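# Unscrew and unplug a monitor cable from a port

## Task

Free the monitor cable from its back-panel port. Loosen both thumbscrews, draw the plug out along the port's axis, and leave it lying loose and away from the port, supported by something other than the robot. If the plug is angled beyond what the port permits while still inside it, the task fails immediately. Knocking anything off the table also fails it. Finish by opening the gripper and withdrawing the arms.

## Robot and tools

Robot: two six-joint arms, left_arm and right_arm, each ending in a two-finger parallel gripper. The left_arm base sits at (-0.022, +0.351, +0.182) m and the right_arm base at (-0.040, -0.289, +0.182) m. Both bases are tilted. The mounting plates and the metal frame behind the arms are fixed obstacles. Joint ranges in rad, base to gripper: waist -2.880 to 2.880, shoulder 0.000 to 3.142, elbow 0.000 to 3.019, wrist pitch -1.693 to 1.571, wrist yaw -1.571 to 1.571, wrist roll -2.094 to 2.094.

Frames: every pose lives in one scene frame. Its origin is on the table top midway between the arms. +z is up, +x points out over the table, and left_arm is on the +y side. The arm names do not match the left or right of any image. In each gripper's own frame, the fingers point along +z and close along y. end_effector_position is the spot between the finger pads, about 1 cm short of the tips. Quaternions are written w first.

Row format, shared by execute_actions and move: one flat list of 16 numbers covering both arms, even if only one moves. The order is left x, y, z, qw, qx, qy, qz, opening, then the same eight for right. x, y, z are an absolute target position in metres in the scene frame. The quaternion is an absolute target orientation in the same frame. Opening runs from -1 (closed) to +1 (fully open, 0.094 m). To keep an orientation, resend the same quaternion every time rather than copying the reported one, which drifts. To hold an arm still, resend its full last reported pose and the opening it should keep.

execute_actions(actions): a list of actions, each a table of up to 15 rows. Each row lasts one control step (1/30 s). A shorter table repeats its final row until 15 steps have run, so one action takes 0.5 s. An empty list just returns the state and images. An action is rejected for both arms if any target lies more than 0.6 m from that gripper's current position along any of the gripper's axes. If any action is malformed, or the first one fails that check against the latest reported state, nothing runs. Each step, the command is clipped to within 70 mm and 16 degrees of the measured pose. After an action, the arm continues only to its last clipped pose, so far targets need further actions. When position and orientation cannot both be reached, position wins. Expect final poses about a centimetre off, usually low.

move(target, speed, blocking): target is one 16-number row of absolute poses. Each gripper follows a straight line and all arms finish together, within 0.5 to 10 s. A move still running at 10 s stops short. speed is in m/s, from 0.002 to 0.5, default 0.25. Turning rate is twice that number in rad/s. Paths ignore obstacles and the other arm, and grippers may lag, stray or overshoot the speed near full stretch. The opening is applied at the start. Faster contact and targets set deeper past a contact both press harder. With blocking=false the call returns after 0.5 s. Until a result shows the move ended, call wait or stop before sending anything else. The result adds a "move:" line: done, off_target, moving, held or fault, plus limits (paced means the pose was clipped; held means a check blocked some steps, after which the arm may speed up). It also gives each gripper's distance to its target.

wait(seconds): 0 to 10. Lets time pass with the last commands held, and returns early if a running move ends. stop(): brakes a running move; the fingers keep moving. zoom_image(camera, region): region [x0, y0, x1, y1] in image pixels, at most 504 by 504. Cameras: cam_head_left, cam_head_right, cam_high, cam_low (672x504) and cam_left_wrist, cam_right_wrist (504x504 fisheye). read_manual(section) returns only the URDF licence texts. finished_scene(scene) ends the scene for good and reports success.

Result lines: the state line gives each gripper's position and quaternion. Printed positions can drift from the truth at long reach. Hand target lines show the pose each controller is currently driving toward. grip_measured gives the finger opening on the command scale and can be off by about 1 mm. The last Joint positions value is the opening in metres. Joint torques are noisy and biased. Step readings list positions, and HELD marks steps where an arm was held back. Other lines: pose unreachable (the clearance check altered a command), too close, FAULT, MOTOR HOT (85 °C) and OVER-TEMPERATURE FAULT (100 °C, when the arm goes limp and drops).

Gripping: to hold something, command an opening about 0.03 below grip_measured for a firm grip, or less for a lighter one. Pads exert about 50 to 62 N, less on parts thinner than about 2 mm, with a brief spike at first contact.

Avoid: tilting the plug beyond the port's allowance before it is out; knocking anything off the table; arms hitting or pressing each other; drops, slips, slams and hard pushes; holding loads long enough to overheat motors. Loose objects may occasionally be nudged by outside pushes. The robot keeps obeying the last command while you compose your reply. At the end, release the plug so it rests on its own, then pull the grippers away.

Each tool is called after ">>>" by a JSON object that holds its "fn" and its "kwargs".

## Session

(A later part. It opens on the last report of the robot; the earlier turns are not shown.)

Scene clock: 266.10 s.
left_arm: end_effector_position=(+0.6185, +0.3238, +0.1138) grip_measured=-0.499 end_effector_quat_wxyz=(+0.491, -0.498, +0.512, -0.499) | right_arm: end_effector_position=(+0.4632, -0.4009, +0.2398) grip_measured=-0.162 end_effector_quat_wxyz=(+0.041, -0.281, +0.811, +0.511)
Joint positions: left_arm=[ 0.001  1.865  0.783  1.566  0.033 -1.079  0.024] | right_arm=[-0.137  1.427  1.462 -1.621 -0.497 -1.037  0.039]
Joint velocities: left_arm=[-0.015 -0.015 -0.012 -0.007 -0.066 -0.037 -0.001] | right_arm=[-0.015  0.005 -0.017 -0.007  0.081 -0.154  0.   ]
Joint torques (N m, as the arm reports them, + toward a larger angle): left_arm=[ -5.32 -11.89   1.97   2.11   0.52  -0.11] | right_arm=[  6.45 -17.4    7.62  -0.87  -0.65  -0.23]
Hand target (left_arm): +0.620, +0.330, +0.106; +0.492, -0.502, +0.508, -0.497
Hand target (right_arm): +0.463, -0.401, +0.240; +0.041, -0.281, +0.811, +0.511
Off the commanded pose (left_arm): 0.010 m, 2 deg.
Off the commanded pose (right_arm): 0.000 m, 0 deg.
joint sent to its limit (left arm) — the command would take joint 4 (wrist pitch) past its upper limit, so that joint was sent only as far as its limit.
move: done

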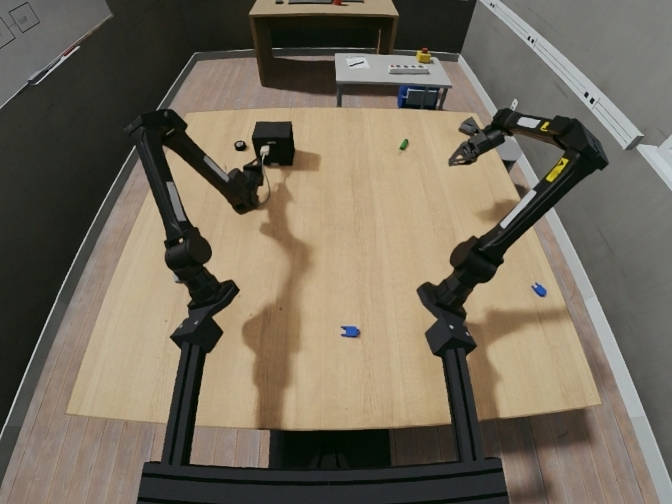

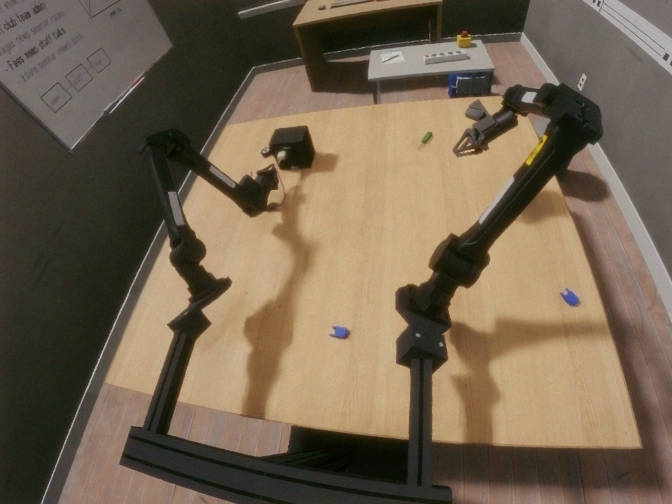

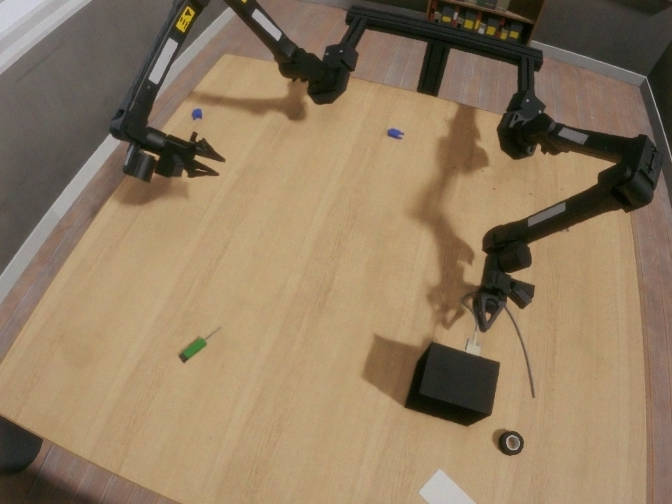

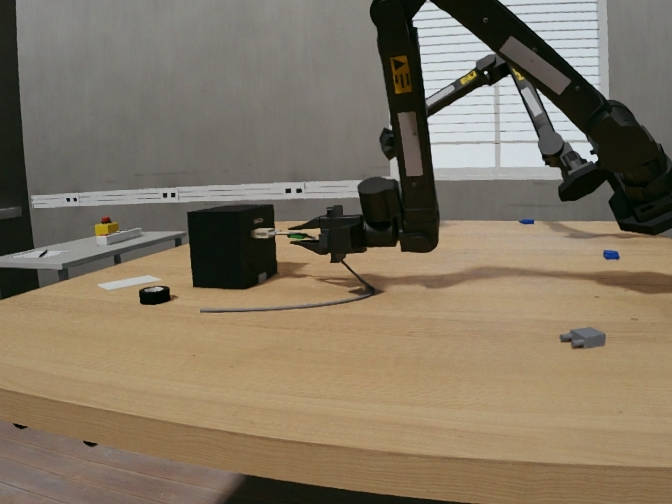

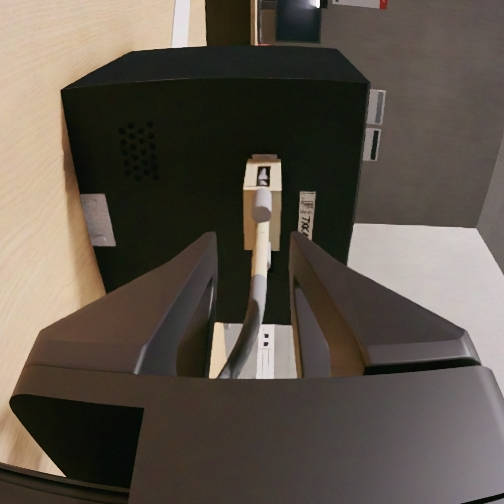

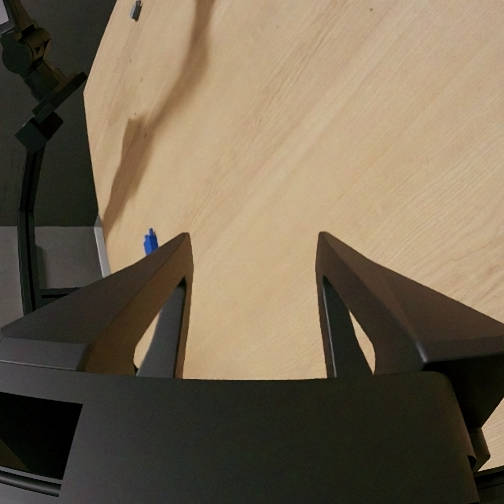

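>>> {"fn": "move", "kwargs": {"target": [0.642,0.320,0.110,0.5,-0.5,0.5,-0.5,-0.5, 0.4632,-0.4009,0.2398,0.041,-0.281,0.811,0.511,-0.162], "speed": 0.04}}

Scene clock: 311.97 s.
left_arm: end_effector_position=(+0.6396, +0.3291, +0.1175) grip_measured=-0.499 end_effector_quat_wxyz=(+0.508, -0.498, +0.495, -0.499) | right_arm: end_effector_position=(+0.4632, -0.4009, +0.2398) grip_measured=-0.162 end_effector_quat_wxyz=(+0.041, -0.281, +0.811, +0.511)
Joint positions: left_arm=[ 0.001  1.882  0.846  1.566  0.019 -1.079  0.024] | right_arm=[-0.137  1.427  1.462 -1.621 -0.497 -1.037  0.039]
Joint velocities: left_arm=[-0.015 -0.015  0.007 -0.017 -0.022  0.051 -0.   ] | right_arm=[ 0.005  0.005  0.007  0.002 -0.037  0.022 -0.   ]
Joint torques (N m, as the arm reports them, + toward a larger angle): left_arm=[ -7.73 -12.37   2.51   1.29   0.2   -0.02] | right_arm=[  6.41 -17.49   7.63  -0.87  -0.65  -0.23]
Hand target (left_arm): +0.642, +0.320, +0.110; +0.500, -0.500, +0.500, -0.500
Hand target (right_arm): +0.463, -0.401, +0.240; +0.041, -0.281, +0.811, +0.511
Off the commanded pose (left_arm): 0.012 m, 1 deg.
Off the commanded pose (right_arm): 0.000 m, 0 deg.
move: off_target (left_arm)

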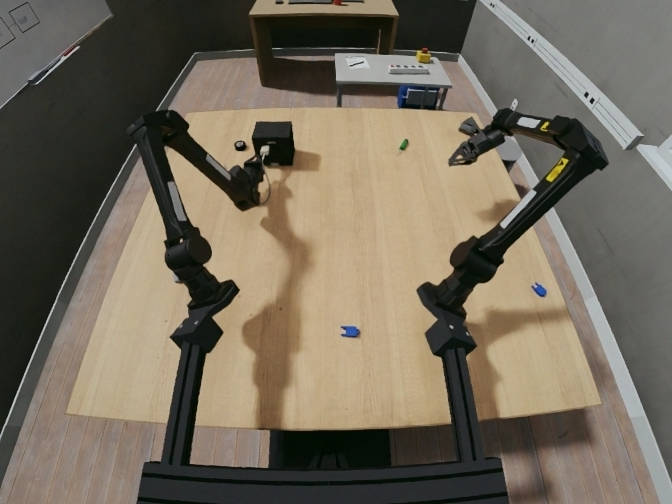

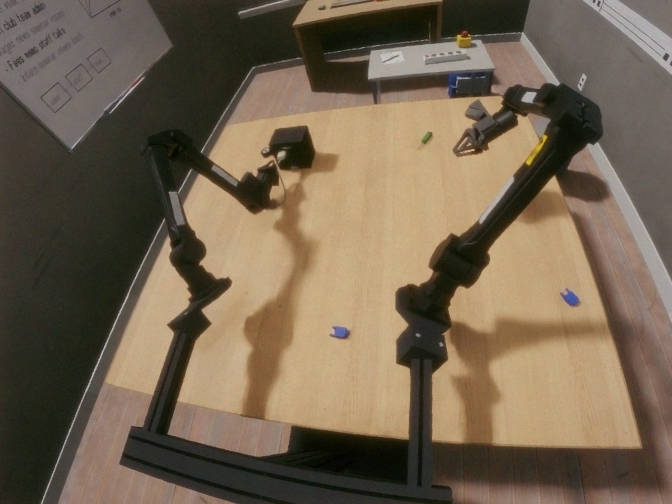

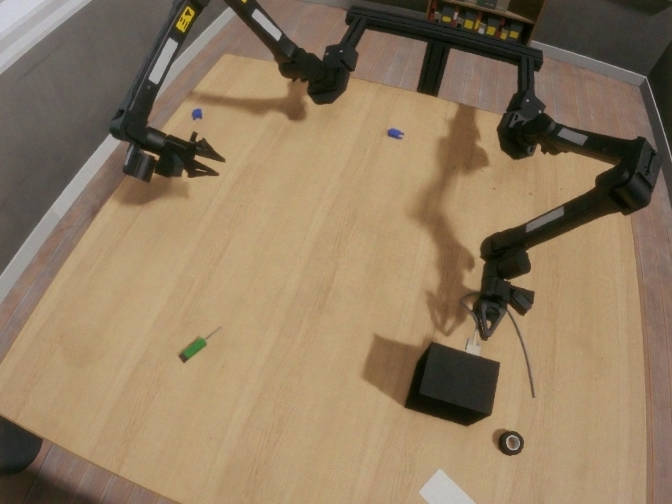

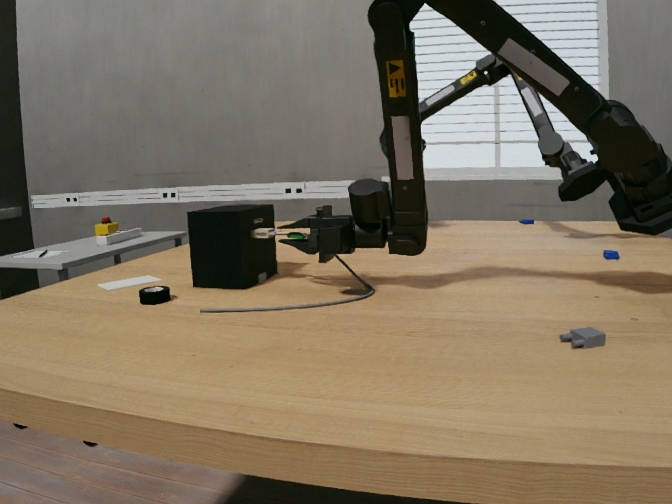

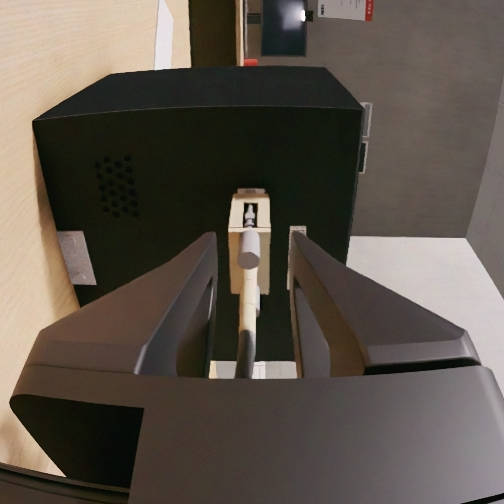

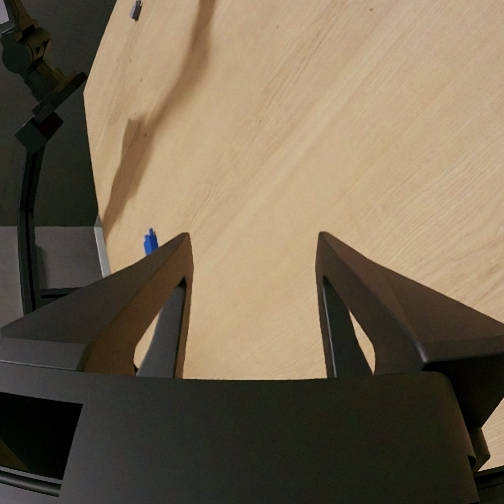

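>>> {"fn": "move", "kwargs": {"target": [0.640,0.308,0.110,0.5,-0.5,0.5,-0.5,-0.5, 0.4632,-0.4009,0.2398,0.041,-0.281,0.811,0.511,-0.162], "speed": 0.05}}

Scene clock: 321.07 s.
left_arm: end_effector_position=(+0.6362, +0.3169, +0.1108) grip_measured=-0.499 end_effector_quat_wxyz=(+0.499, -0.504, +0.499, -0.498) | right_arm: end_effector_position=(+0.4632, -0.4009, +0.2398) grip_measured=-0.162 end_effector_quat_wxyz=(+0.041, -0.281, +0.811, +0.511)
Joint positions: left_arm=[-0.018  1.903  0.846  1.566 -0.002 -1.079  0.024] | right_arm=[-0.137  1.427  1.462 -1.621 -0.497 -1.037  0.039]
Joint velocities: left_arm=[-0.005 -0.005 -0.007 -0.002  0.081  0.022  0.   ] | right_arm=[-0.005  0.005 -0.007  0.007  0.007  0.022 -0.001]
Joint torques (N m, as the arm reports them, + toward a larger angle): left_arm=[ -8.36 -12.36   2.75   1.81   0.24   0.07] | right_arm=[  6.4  -17.48   7.62  -0.87  -0.65  -0.23]
Hand target (left_arm): +0.640, +0.308, +0.110; +0.500, -0.500, +0.500, -0.500
Hand target (right_arm): +0.463, -0.401, +0.240; +0.041, -0.281, +0.811, +0.511
Off the commanded pose (left_arm): 0.010 m, 1 deg.
Off the commanded pose (right_arm): 0.000 m, 0 deg.
move: done

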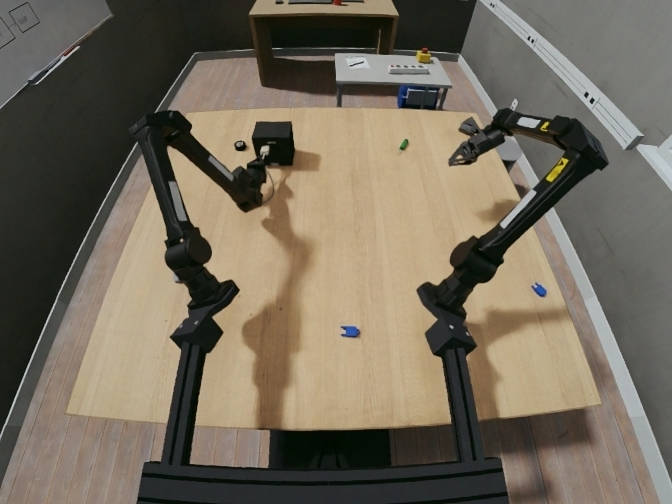

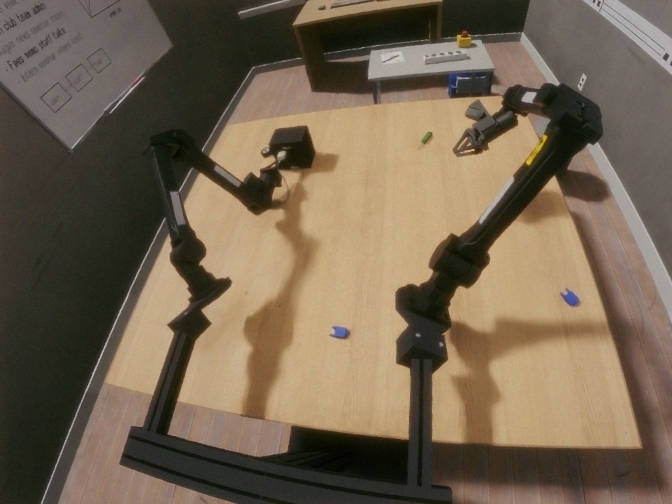

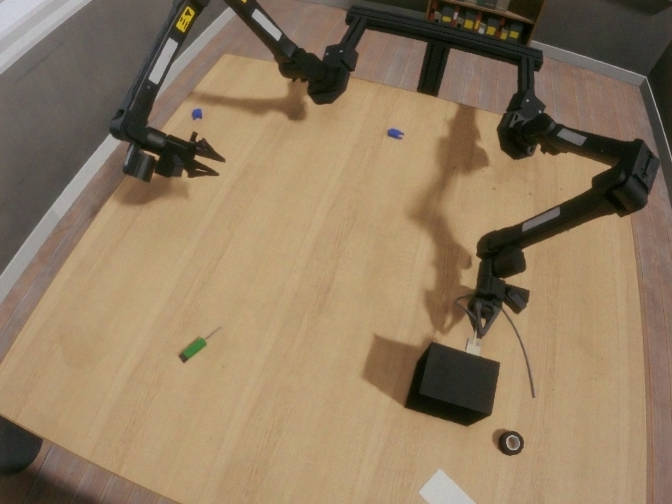

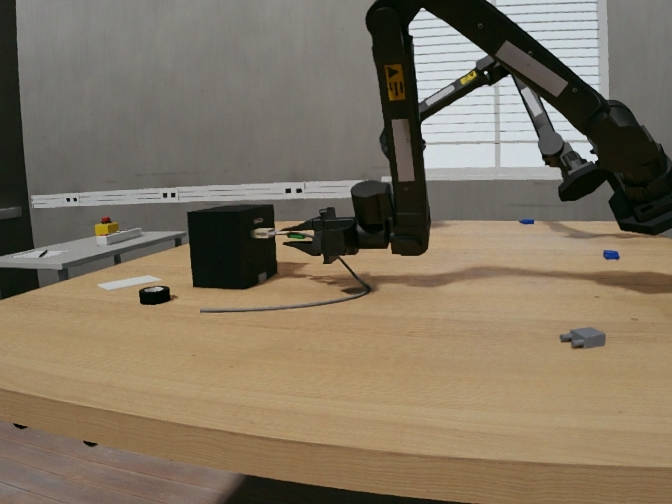

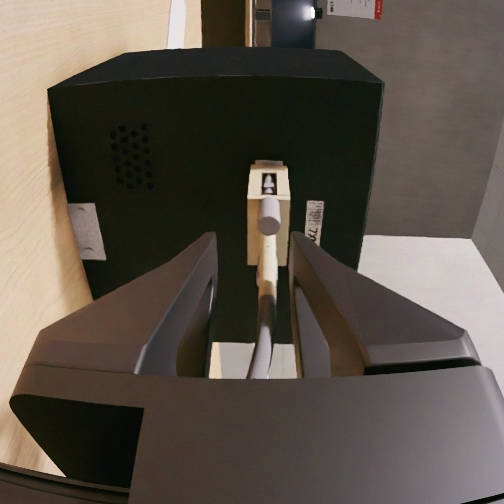

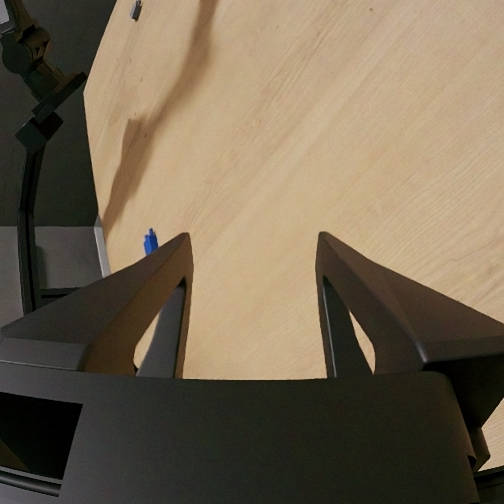

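>>> {"fn": "zoom_image", "kwargs": {"camera": "cam_left_wrist", "region": [205,160,315,270]}}

Region (205, 160, 315, 270) of cam_left_wrist's 504x504 image, scaled by 4.582, with more detail than that image has.

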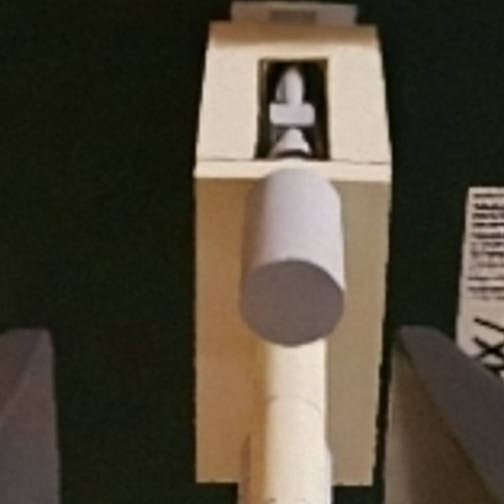

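>>> {"fn": "move", "kwargs": {"target": [0.650,0.308,0.116,0.5,-0.5,0.5,-0.5,-0.5, 0.4632,-0.4009,0.2398,0.041,-0.281,0.811,0.511,-0.162], "speed": 0.04}}

Scene clock: 370.03 s.
left_arm: end_effector_position=(+0.6433, +0.3161, +0.1129) grip_measured=-0.499 end_effector_quat_wxyz=(+0.501, -0.504, +0.497, -0.498) | right_arm: end_effector_position=(+0.4632, -0.4009, +0.2398) grip_measured=-0.162 end_effector_quat_wxyz=(+0.041, -0.281, +0.811, +0.511)
Joint positions: left_arm=[-0.022  1.903  0.865  1.553 -0.007 -1.077  0.024] | right_arm=[-0.137  1.427  1.462 -1.621 -0.497 -1.037  0.039]
Joint velocities: left_arm=[-0.005  0.005 -0.002  0.007 -0.037  0.022  0.   ] | right_arm=[-0.015 -0.015 -0.007  0.012 -0.037  0.051  0.002]
Joint torques (N m, as the arm reports them, + toward a larger angle): left_arm=[ -8.15 -13.83   2.87   1.03   0.26   0.08] | right_arm=[  6.45 -17.45   7.63  -0.87  -0.65  -0.23]
Hand target (left_arm): +0.650, +0.308, +0.116; +0.500, -0.500, +0.500, -0.500
Hand target (right_arm): +0.463, -0.401, +0.240; +0.041, -0.281, +0.811, +0.511
Off the commanded pose (left_arm): 0.011 m, 1 deg.
Off the commanded pose (right_arm): 0.000 m, 0 deg.
move: off_target (left_arm)

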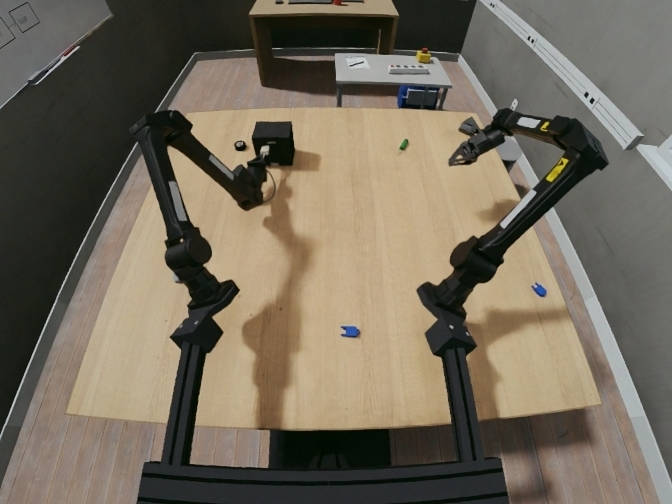

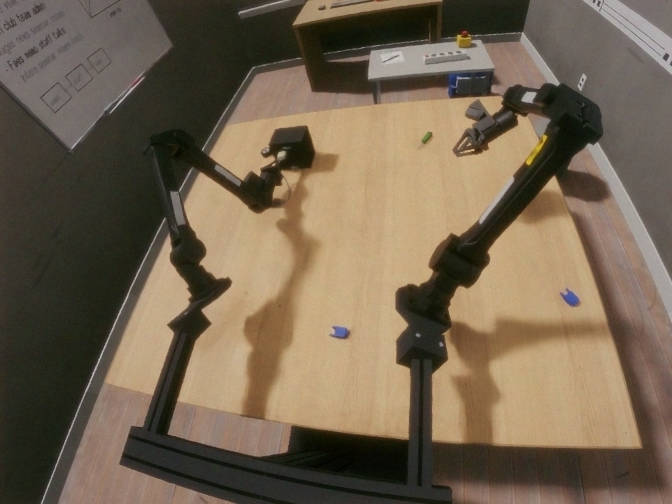

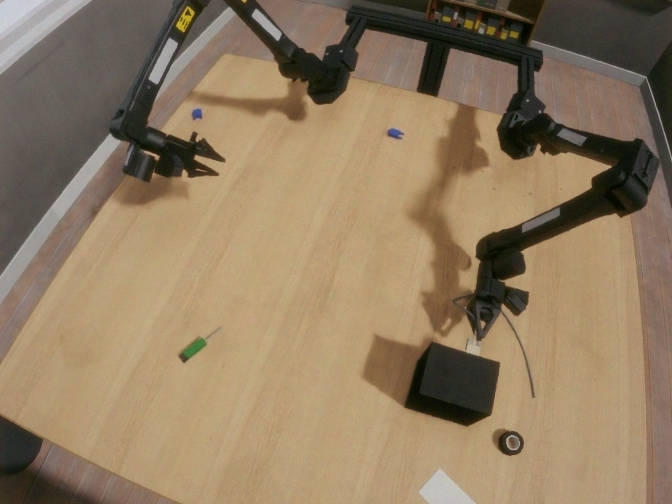

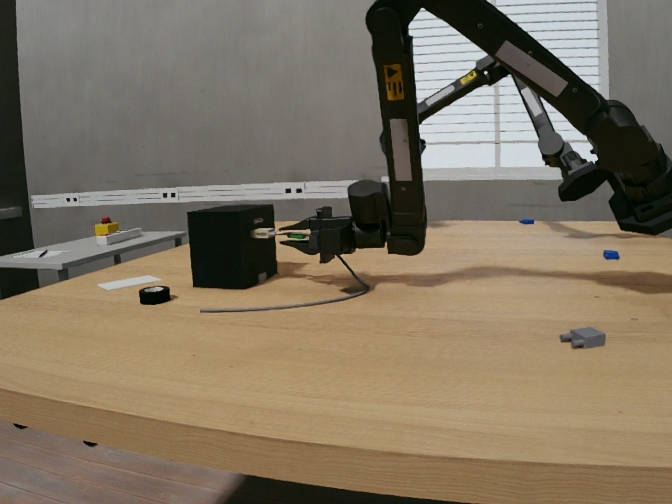

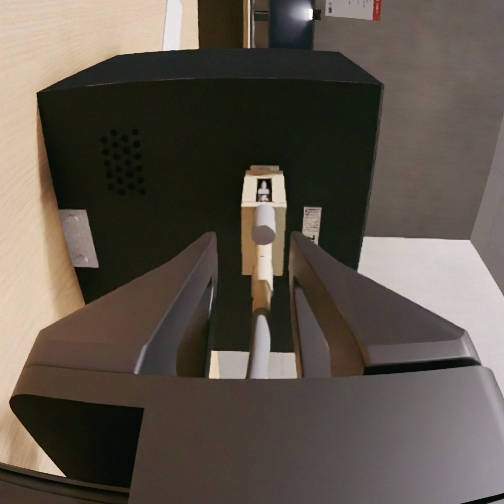

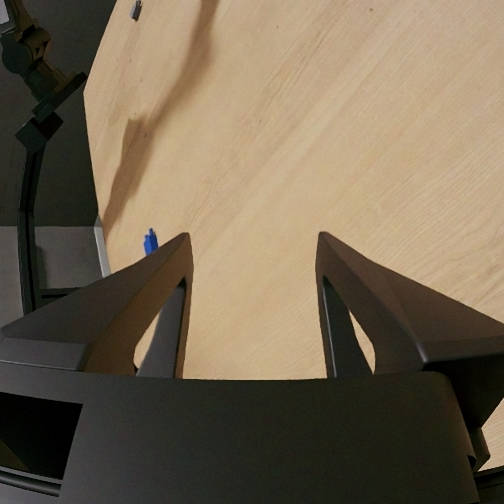

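>>> {"fn": "move", "kwargs": {"target": [0.664,0.308,0.119,0.5,-0.5,0.5,-0.5,-0.5, 0.4632,-0.4009,0.2398,0.041,-0.281,0.811,0.511,-0.162], "speed": 0.03}}

Scene clock: 378.47 s.
left_arm: end_effector_position=(+0.6544, +0.3146, +0.1113) grip_measured=-0.499 end_effector_quat_wxyz=(+0.498, -0.505, +0.501, -0.496) | right_arm: end_effector_position=(+0.4632, -0.4009, +0.2398) grip_measured=-0.162 end_effector_quat_wxyz=(+0.041, -0.281, +0.811, +0.511)
Joint positions: left_arm=[-0.023  1.903  0.894  1.514 -0.009 -1.075  0.024] | right_arm=[-0.137  1.427  1.462 -1.621 -0.497 -1.037  0.039]
Joint velocities: left_arm=[-0.005  0.005  0.002 -0.012  0.007  0.007 -0.001] | right_arm=[-0.015 -0.005 -0.007 -0.007  0.022 -0.037 -0.   ]
Joint torques (N m, as the arm reports them, + toward a larger angle): left_arm=[ -9.13 -14.51   3.45   1.02   0.24   0.09] | right_arm=[  6.42 -17.46   7.61  -0.87  -0.65  -0.23]
Hand target (left_arm): +0.664, +0.308, +0.119; +0.500, -0.500, +0.500, -0.500
Hand target (right_arm): +0.463, -0.401, +0.240; +0.041, -0.281, +0.811, +0.511
Off the commanded pose (left_arm): 0.014 m, 1 deg.
Off the commanded pose (right_arm): 0.000 m, 0 deg.
move: off_target (left_arm)

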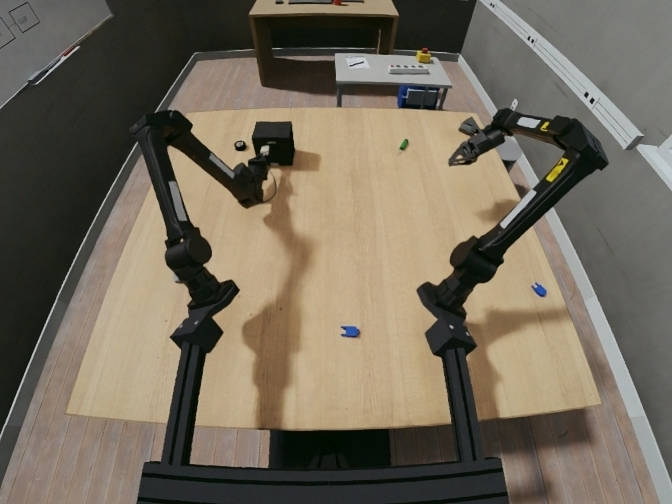

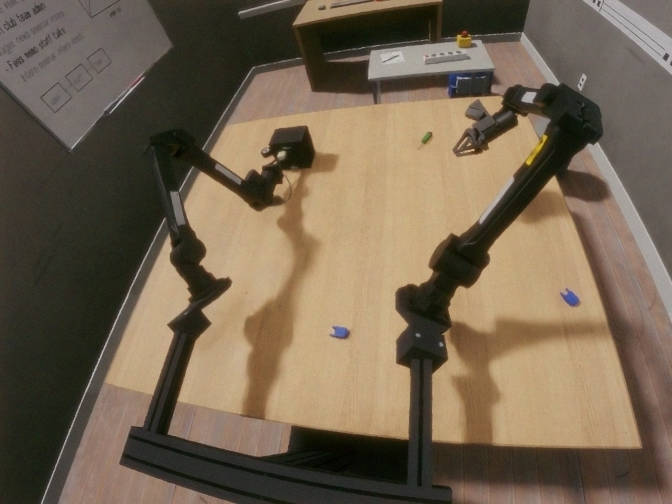

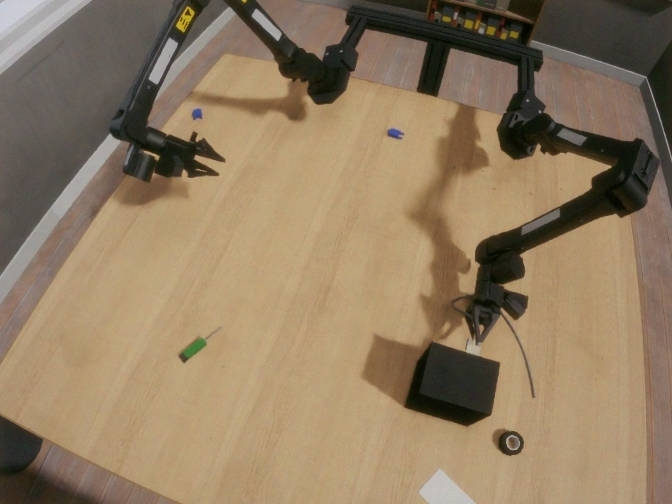

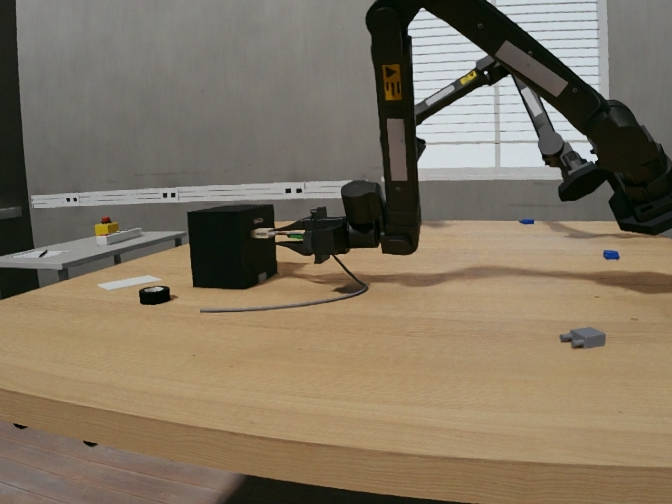

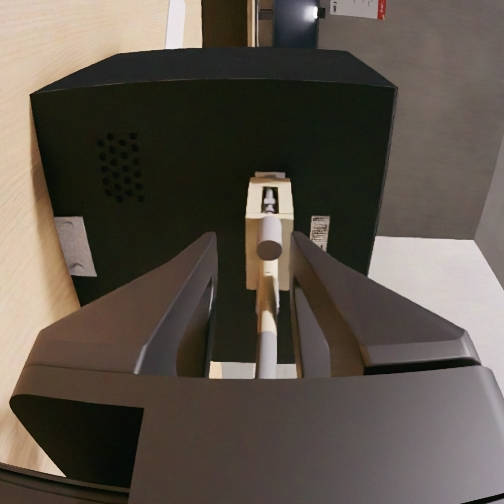

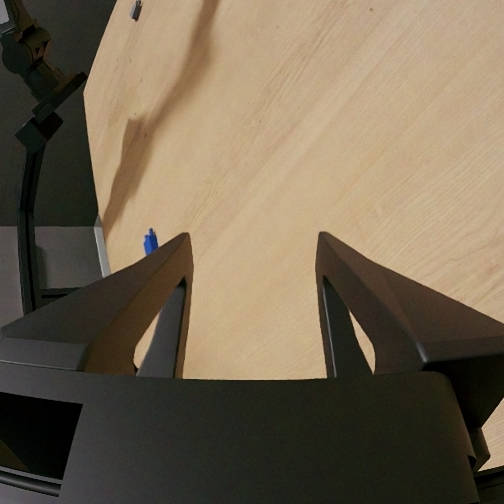

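>>> {"fn": "execute_actions", "kwargs": {"actions": [[[0.664,0.316,0.134,0.5,-0.5,0.5,-0.5,-0.5, 0.4632,-0.4009,0.2398,0.041,-0.281,0.811,0.511,-0.162],[0.664,0.316,0.134,0.5,-0.5,0.5,-0.5,-0.5, 0.4632,-0.4009,0.2398,0.041,-0.281,0.811,0.511,-0.162],[0.664,0.316,0.134,0.5,-0.5,0.5,-0.5,-0.5, 0.4632,-0.4009,0.2398,0.041,-0.281,0.811,0.511,-0.162],[0.664,0.310,0.121,0.5,-0.5,0.5,-0.5,-0.5, 0.4632,-0.4009,0.2398,0.041,-0.281,0.811,0.511,-0.162]]]}}

Scene clock: 392.37 s.
left_arm: end_effector_position=(+0.6589, +0.3189, +0.1189) grip_measured=-0.499 end_effector_quat_wxyz=(+0.499, -0.505, +0.500, -0.496) | right_arm: end_effector_position=(+0.4632, -0.4009, +0.2398) grip_measured=-0.162 end_effector_quat_wxyz=(+0.041, -0.281, +0.811, +0.511)
Joint positions: left_arm=[-0.023  1.879  0.895  1.491 -0.01  -1.074  0.024] | right_arm=[-0.137  1.427  1.462 -1.621 -0.497 -1.037  0.039]
Joint velocities: left_arm=[-0.015  0.005 -0.002  0.012  0.007  0.007  0.001] | right_arm=[-0.005 -0.005 -0.007 -0.027 -0.007  0.051  0.   ]
Joint torques (N m, as the arm reports them, + toward a larger angle): left_arm=[ -8.39 -13.35   3.33   1.72   0.31   0.07] | right_arm=[  6.4  -17.5    7.6   -0.86  -0.65  -0.23]
Hand target (left_arm): +0.664, +0.310, +0.121; +0.500, -0.500, +0.500, -0.500
Hand target (right_arm): +0.463, -0.401, +0.240; +0.041, -0.281, +0.811, +0.511
Off the commanded pose (left_arm): 0.010 m, 1 deg.
Off the commanded pose (right_arm): 0.000 m, 0 deg.
Step readings (end_effector_position):
0: left_arm (+0.6544, +0.3146, +0.1113) | right_arm (+0.4632, -0.4009, +0.2398)
1: left_arm (+0.6550, +0.3149, +0.1118) | right_arm (+0.4632, -0.4009, +0.2398)
2: left_arm (+0.6557, +0.3154, +0.1126) | right_arm (+0.4632, -0.4009, +0.2398)
4: left_arm (+0.6579, +0.3180, +0.1174) | right_arm (+0.4632, -0.4009, +0.2398)
8: left_arm (+0.6589, +0.3189, +0.1189) | right_arm (+0.4632, -0.4009, +0.2398)
15: end_effector_position above

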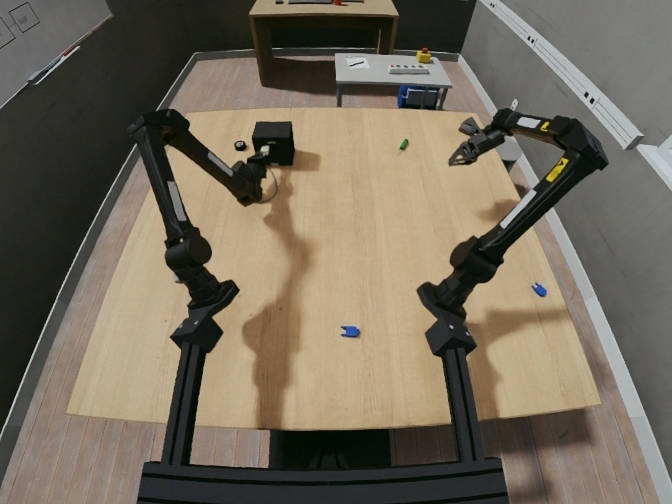

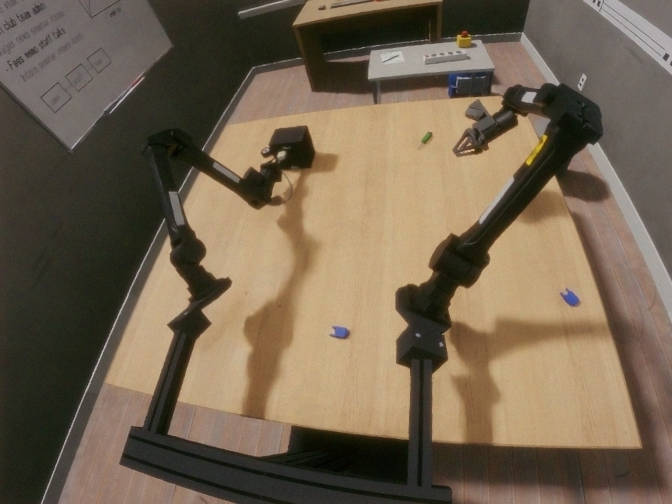

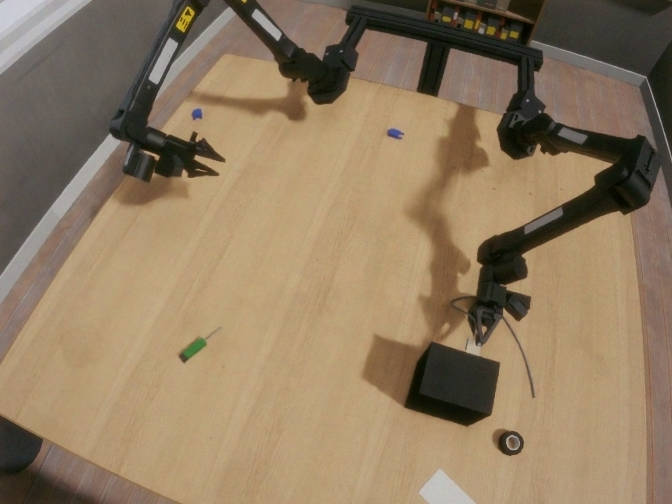

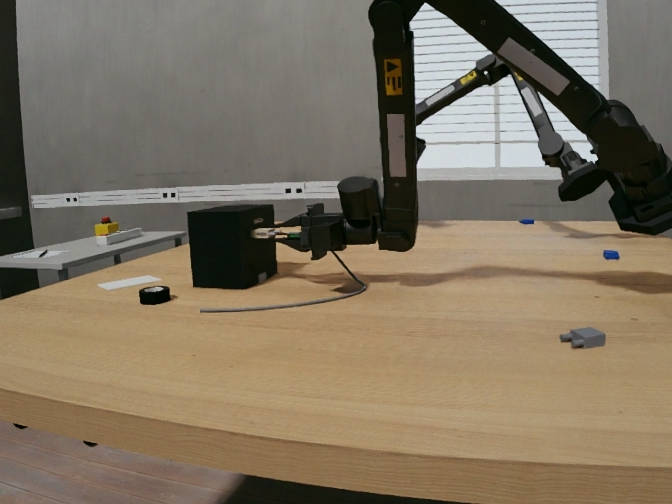

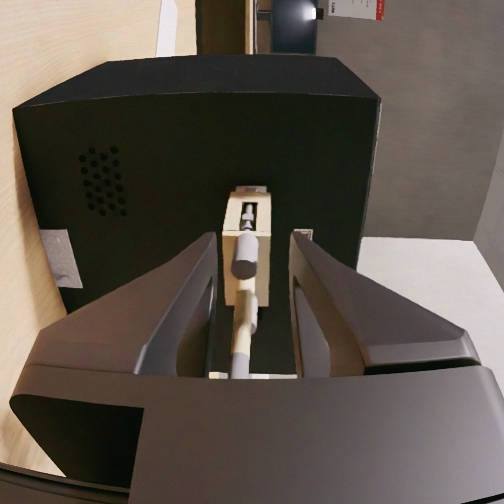

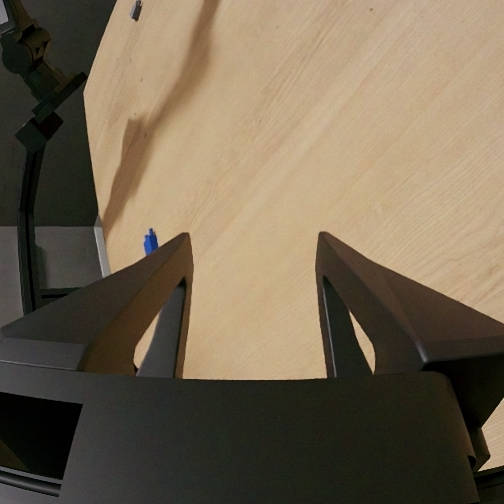

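>>> {"fn": "zoom_image", "kwargs": {"camera": "cam_left_wrist", "region": [200,185,310,295]}}

Region (200, 185, 310, 295) of cam_left_wrist's 504x504 image, scaled by 4.582, with more detail than that image has.

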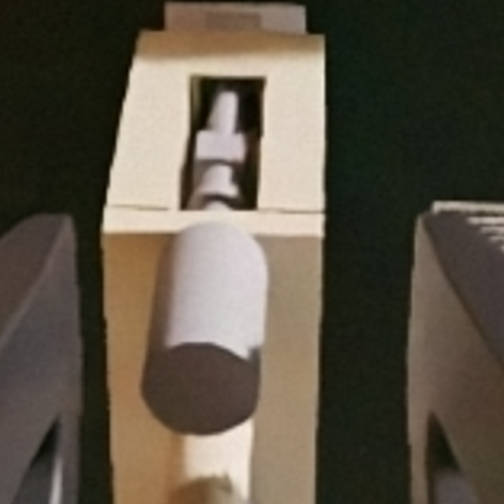

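>>> {"fn": "execute_actions", "kwargs": {"actions": [[[0.664,0.302,0.104,0.5,-0.5,0.5,-0.5,-0.5, 0.4632,-0.4009,0.2398,0.041,-0.281,0.811,0.511,-0.162],[0.664,0.302,0.104,0.5,-0.5,0.5,-0.5,-0.5, 0.4632,-0.4009,0.2398,0.041,-0.281,0.811,0.511,-0.162],[0.664,0.308,0.116,0.5,-0.5,0.5,-0.5,-0.5, 0.4632,-0.4009,0.2398,0.041,-0.281,0.811,0.511,-0.162]]]}}

Scene clock: 422.33 s.
left_arm: end_effector_position=(+0.6606, +0.3151, +0.1120) grip_measured=-0.499 end_effector_quat_wxyz=(+0.498, -0.505, +0.501, -0.496) | right_arm: end_effector_position=(+0.4632, -0.4009, +0.2398) grip_measured=-0.162 end_effector_quat_wxyz=(+0.041, -0.281, +0.811, +0.511)
Joint positions: left_arm=[-0.023  1.901  0.91   1.496 -0.01  -1.074  0.024] | right_arm=[-0.137  1.427  1.462 -1.621 -0.497 -1.037  0.039]
Joint velocities: left_arm=[-0.005 -0.015 -0.017 -0.007  0.022  0.007  0.   ] | right_arm=[-0.015 -0.015  0.002 -0.007 -0.022 -0.051  0.001]
Joint torques (N m, as the arm reports them, + toward a larger angle): left_arm=[ -8.78 -13.82   2.69   1.81   0.37   0.07] | right_arm=[  6.38 -17.45   7.62  -0.86  -0.65  -0.23]
Hand target (left_arm): +0.664, +0.308, +0.116; +0.500, -0.500, +0.500, -0.500
Hand target (right_arm): +0.463, -0.401, +0.240; +0.041, -0.281, +0.811, +0.511
Off the commanded pose (left_arm): 0.009 m, 1 deg.
Off the commanded pose (right_arm): 0.000 m, 0 deg.
Step readings (end_effector_position):
0: left_arm (+0.6589, +0.3189, +0.1189) | right_arm (+0.4632, -0.4009, +0.2398)
1: left_arm (+0.6592, +0.3184, +0.1180) | right_arm (+0.4632, -0.4009, +0.2398)
2: left_arm (+0.6604, +0.3174, +0.1162) | right_arm (+0.4632, -0.4009, +0.2398)
4: left_arm (+0.6607, +0.3152, +0.1122) | right_arm (+0.4632, -0.4009, +0.2398)
8: left_arm (+0.6606, +0.3151, +0.1120) | right_arm (+0.4632, -0.4009, +0.2398)
15: end_effector_position above

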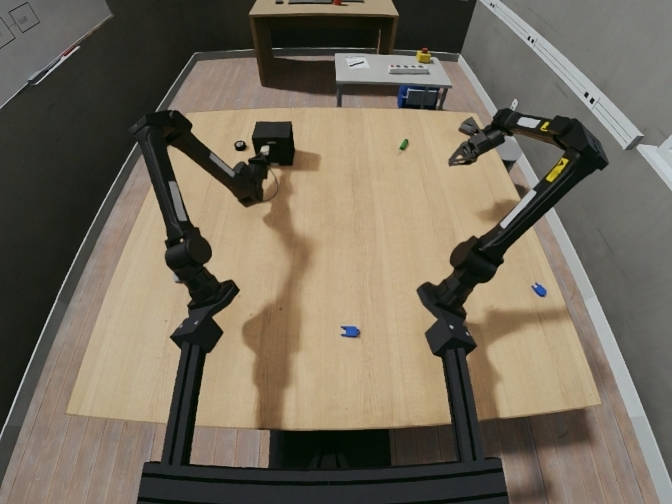

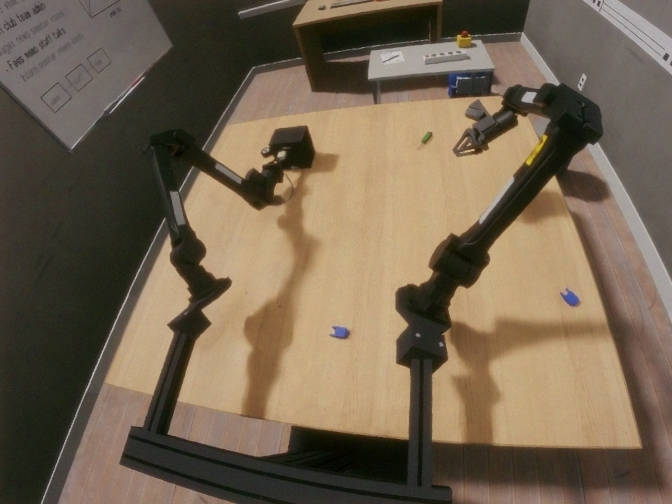

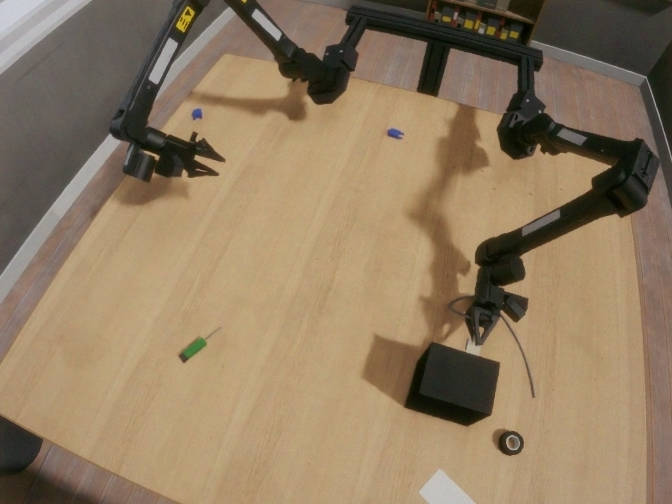

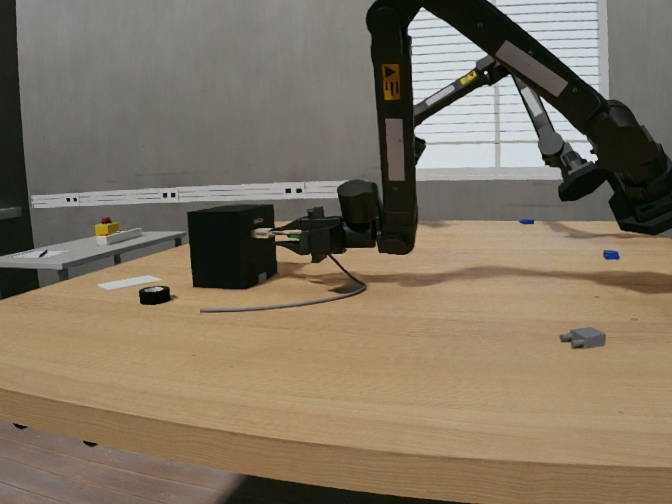

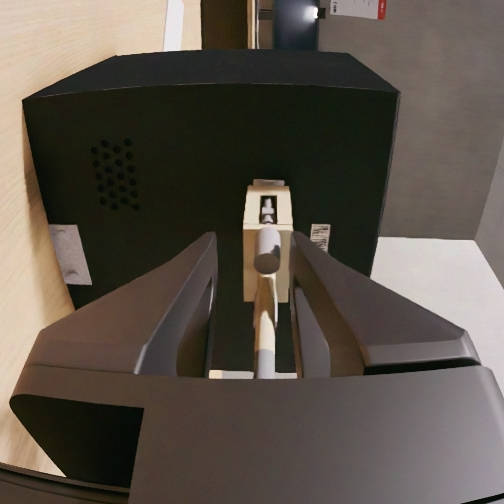

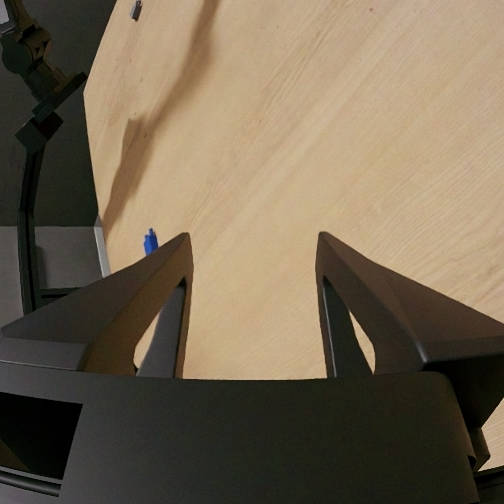

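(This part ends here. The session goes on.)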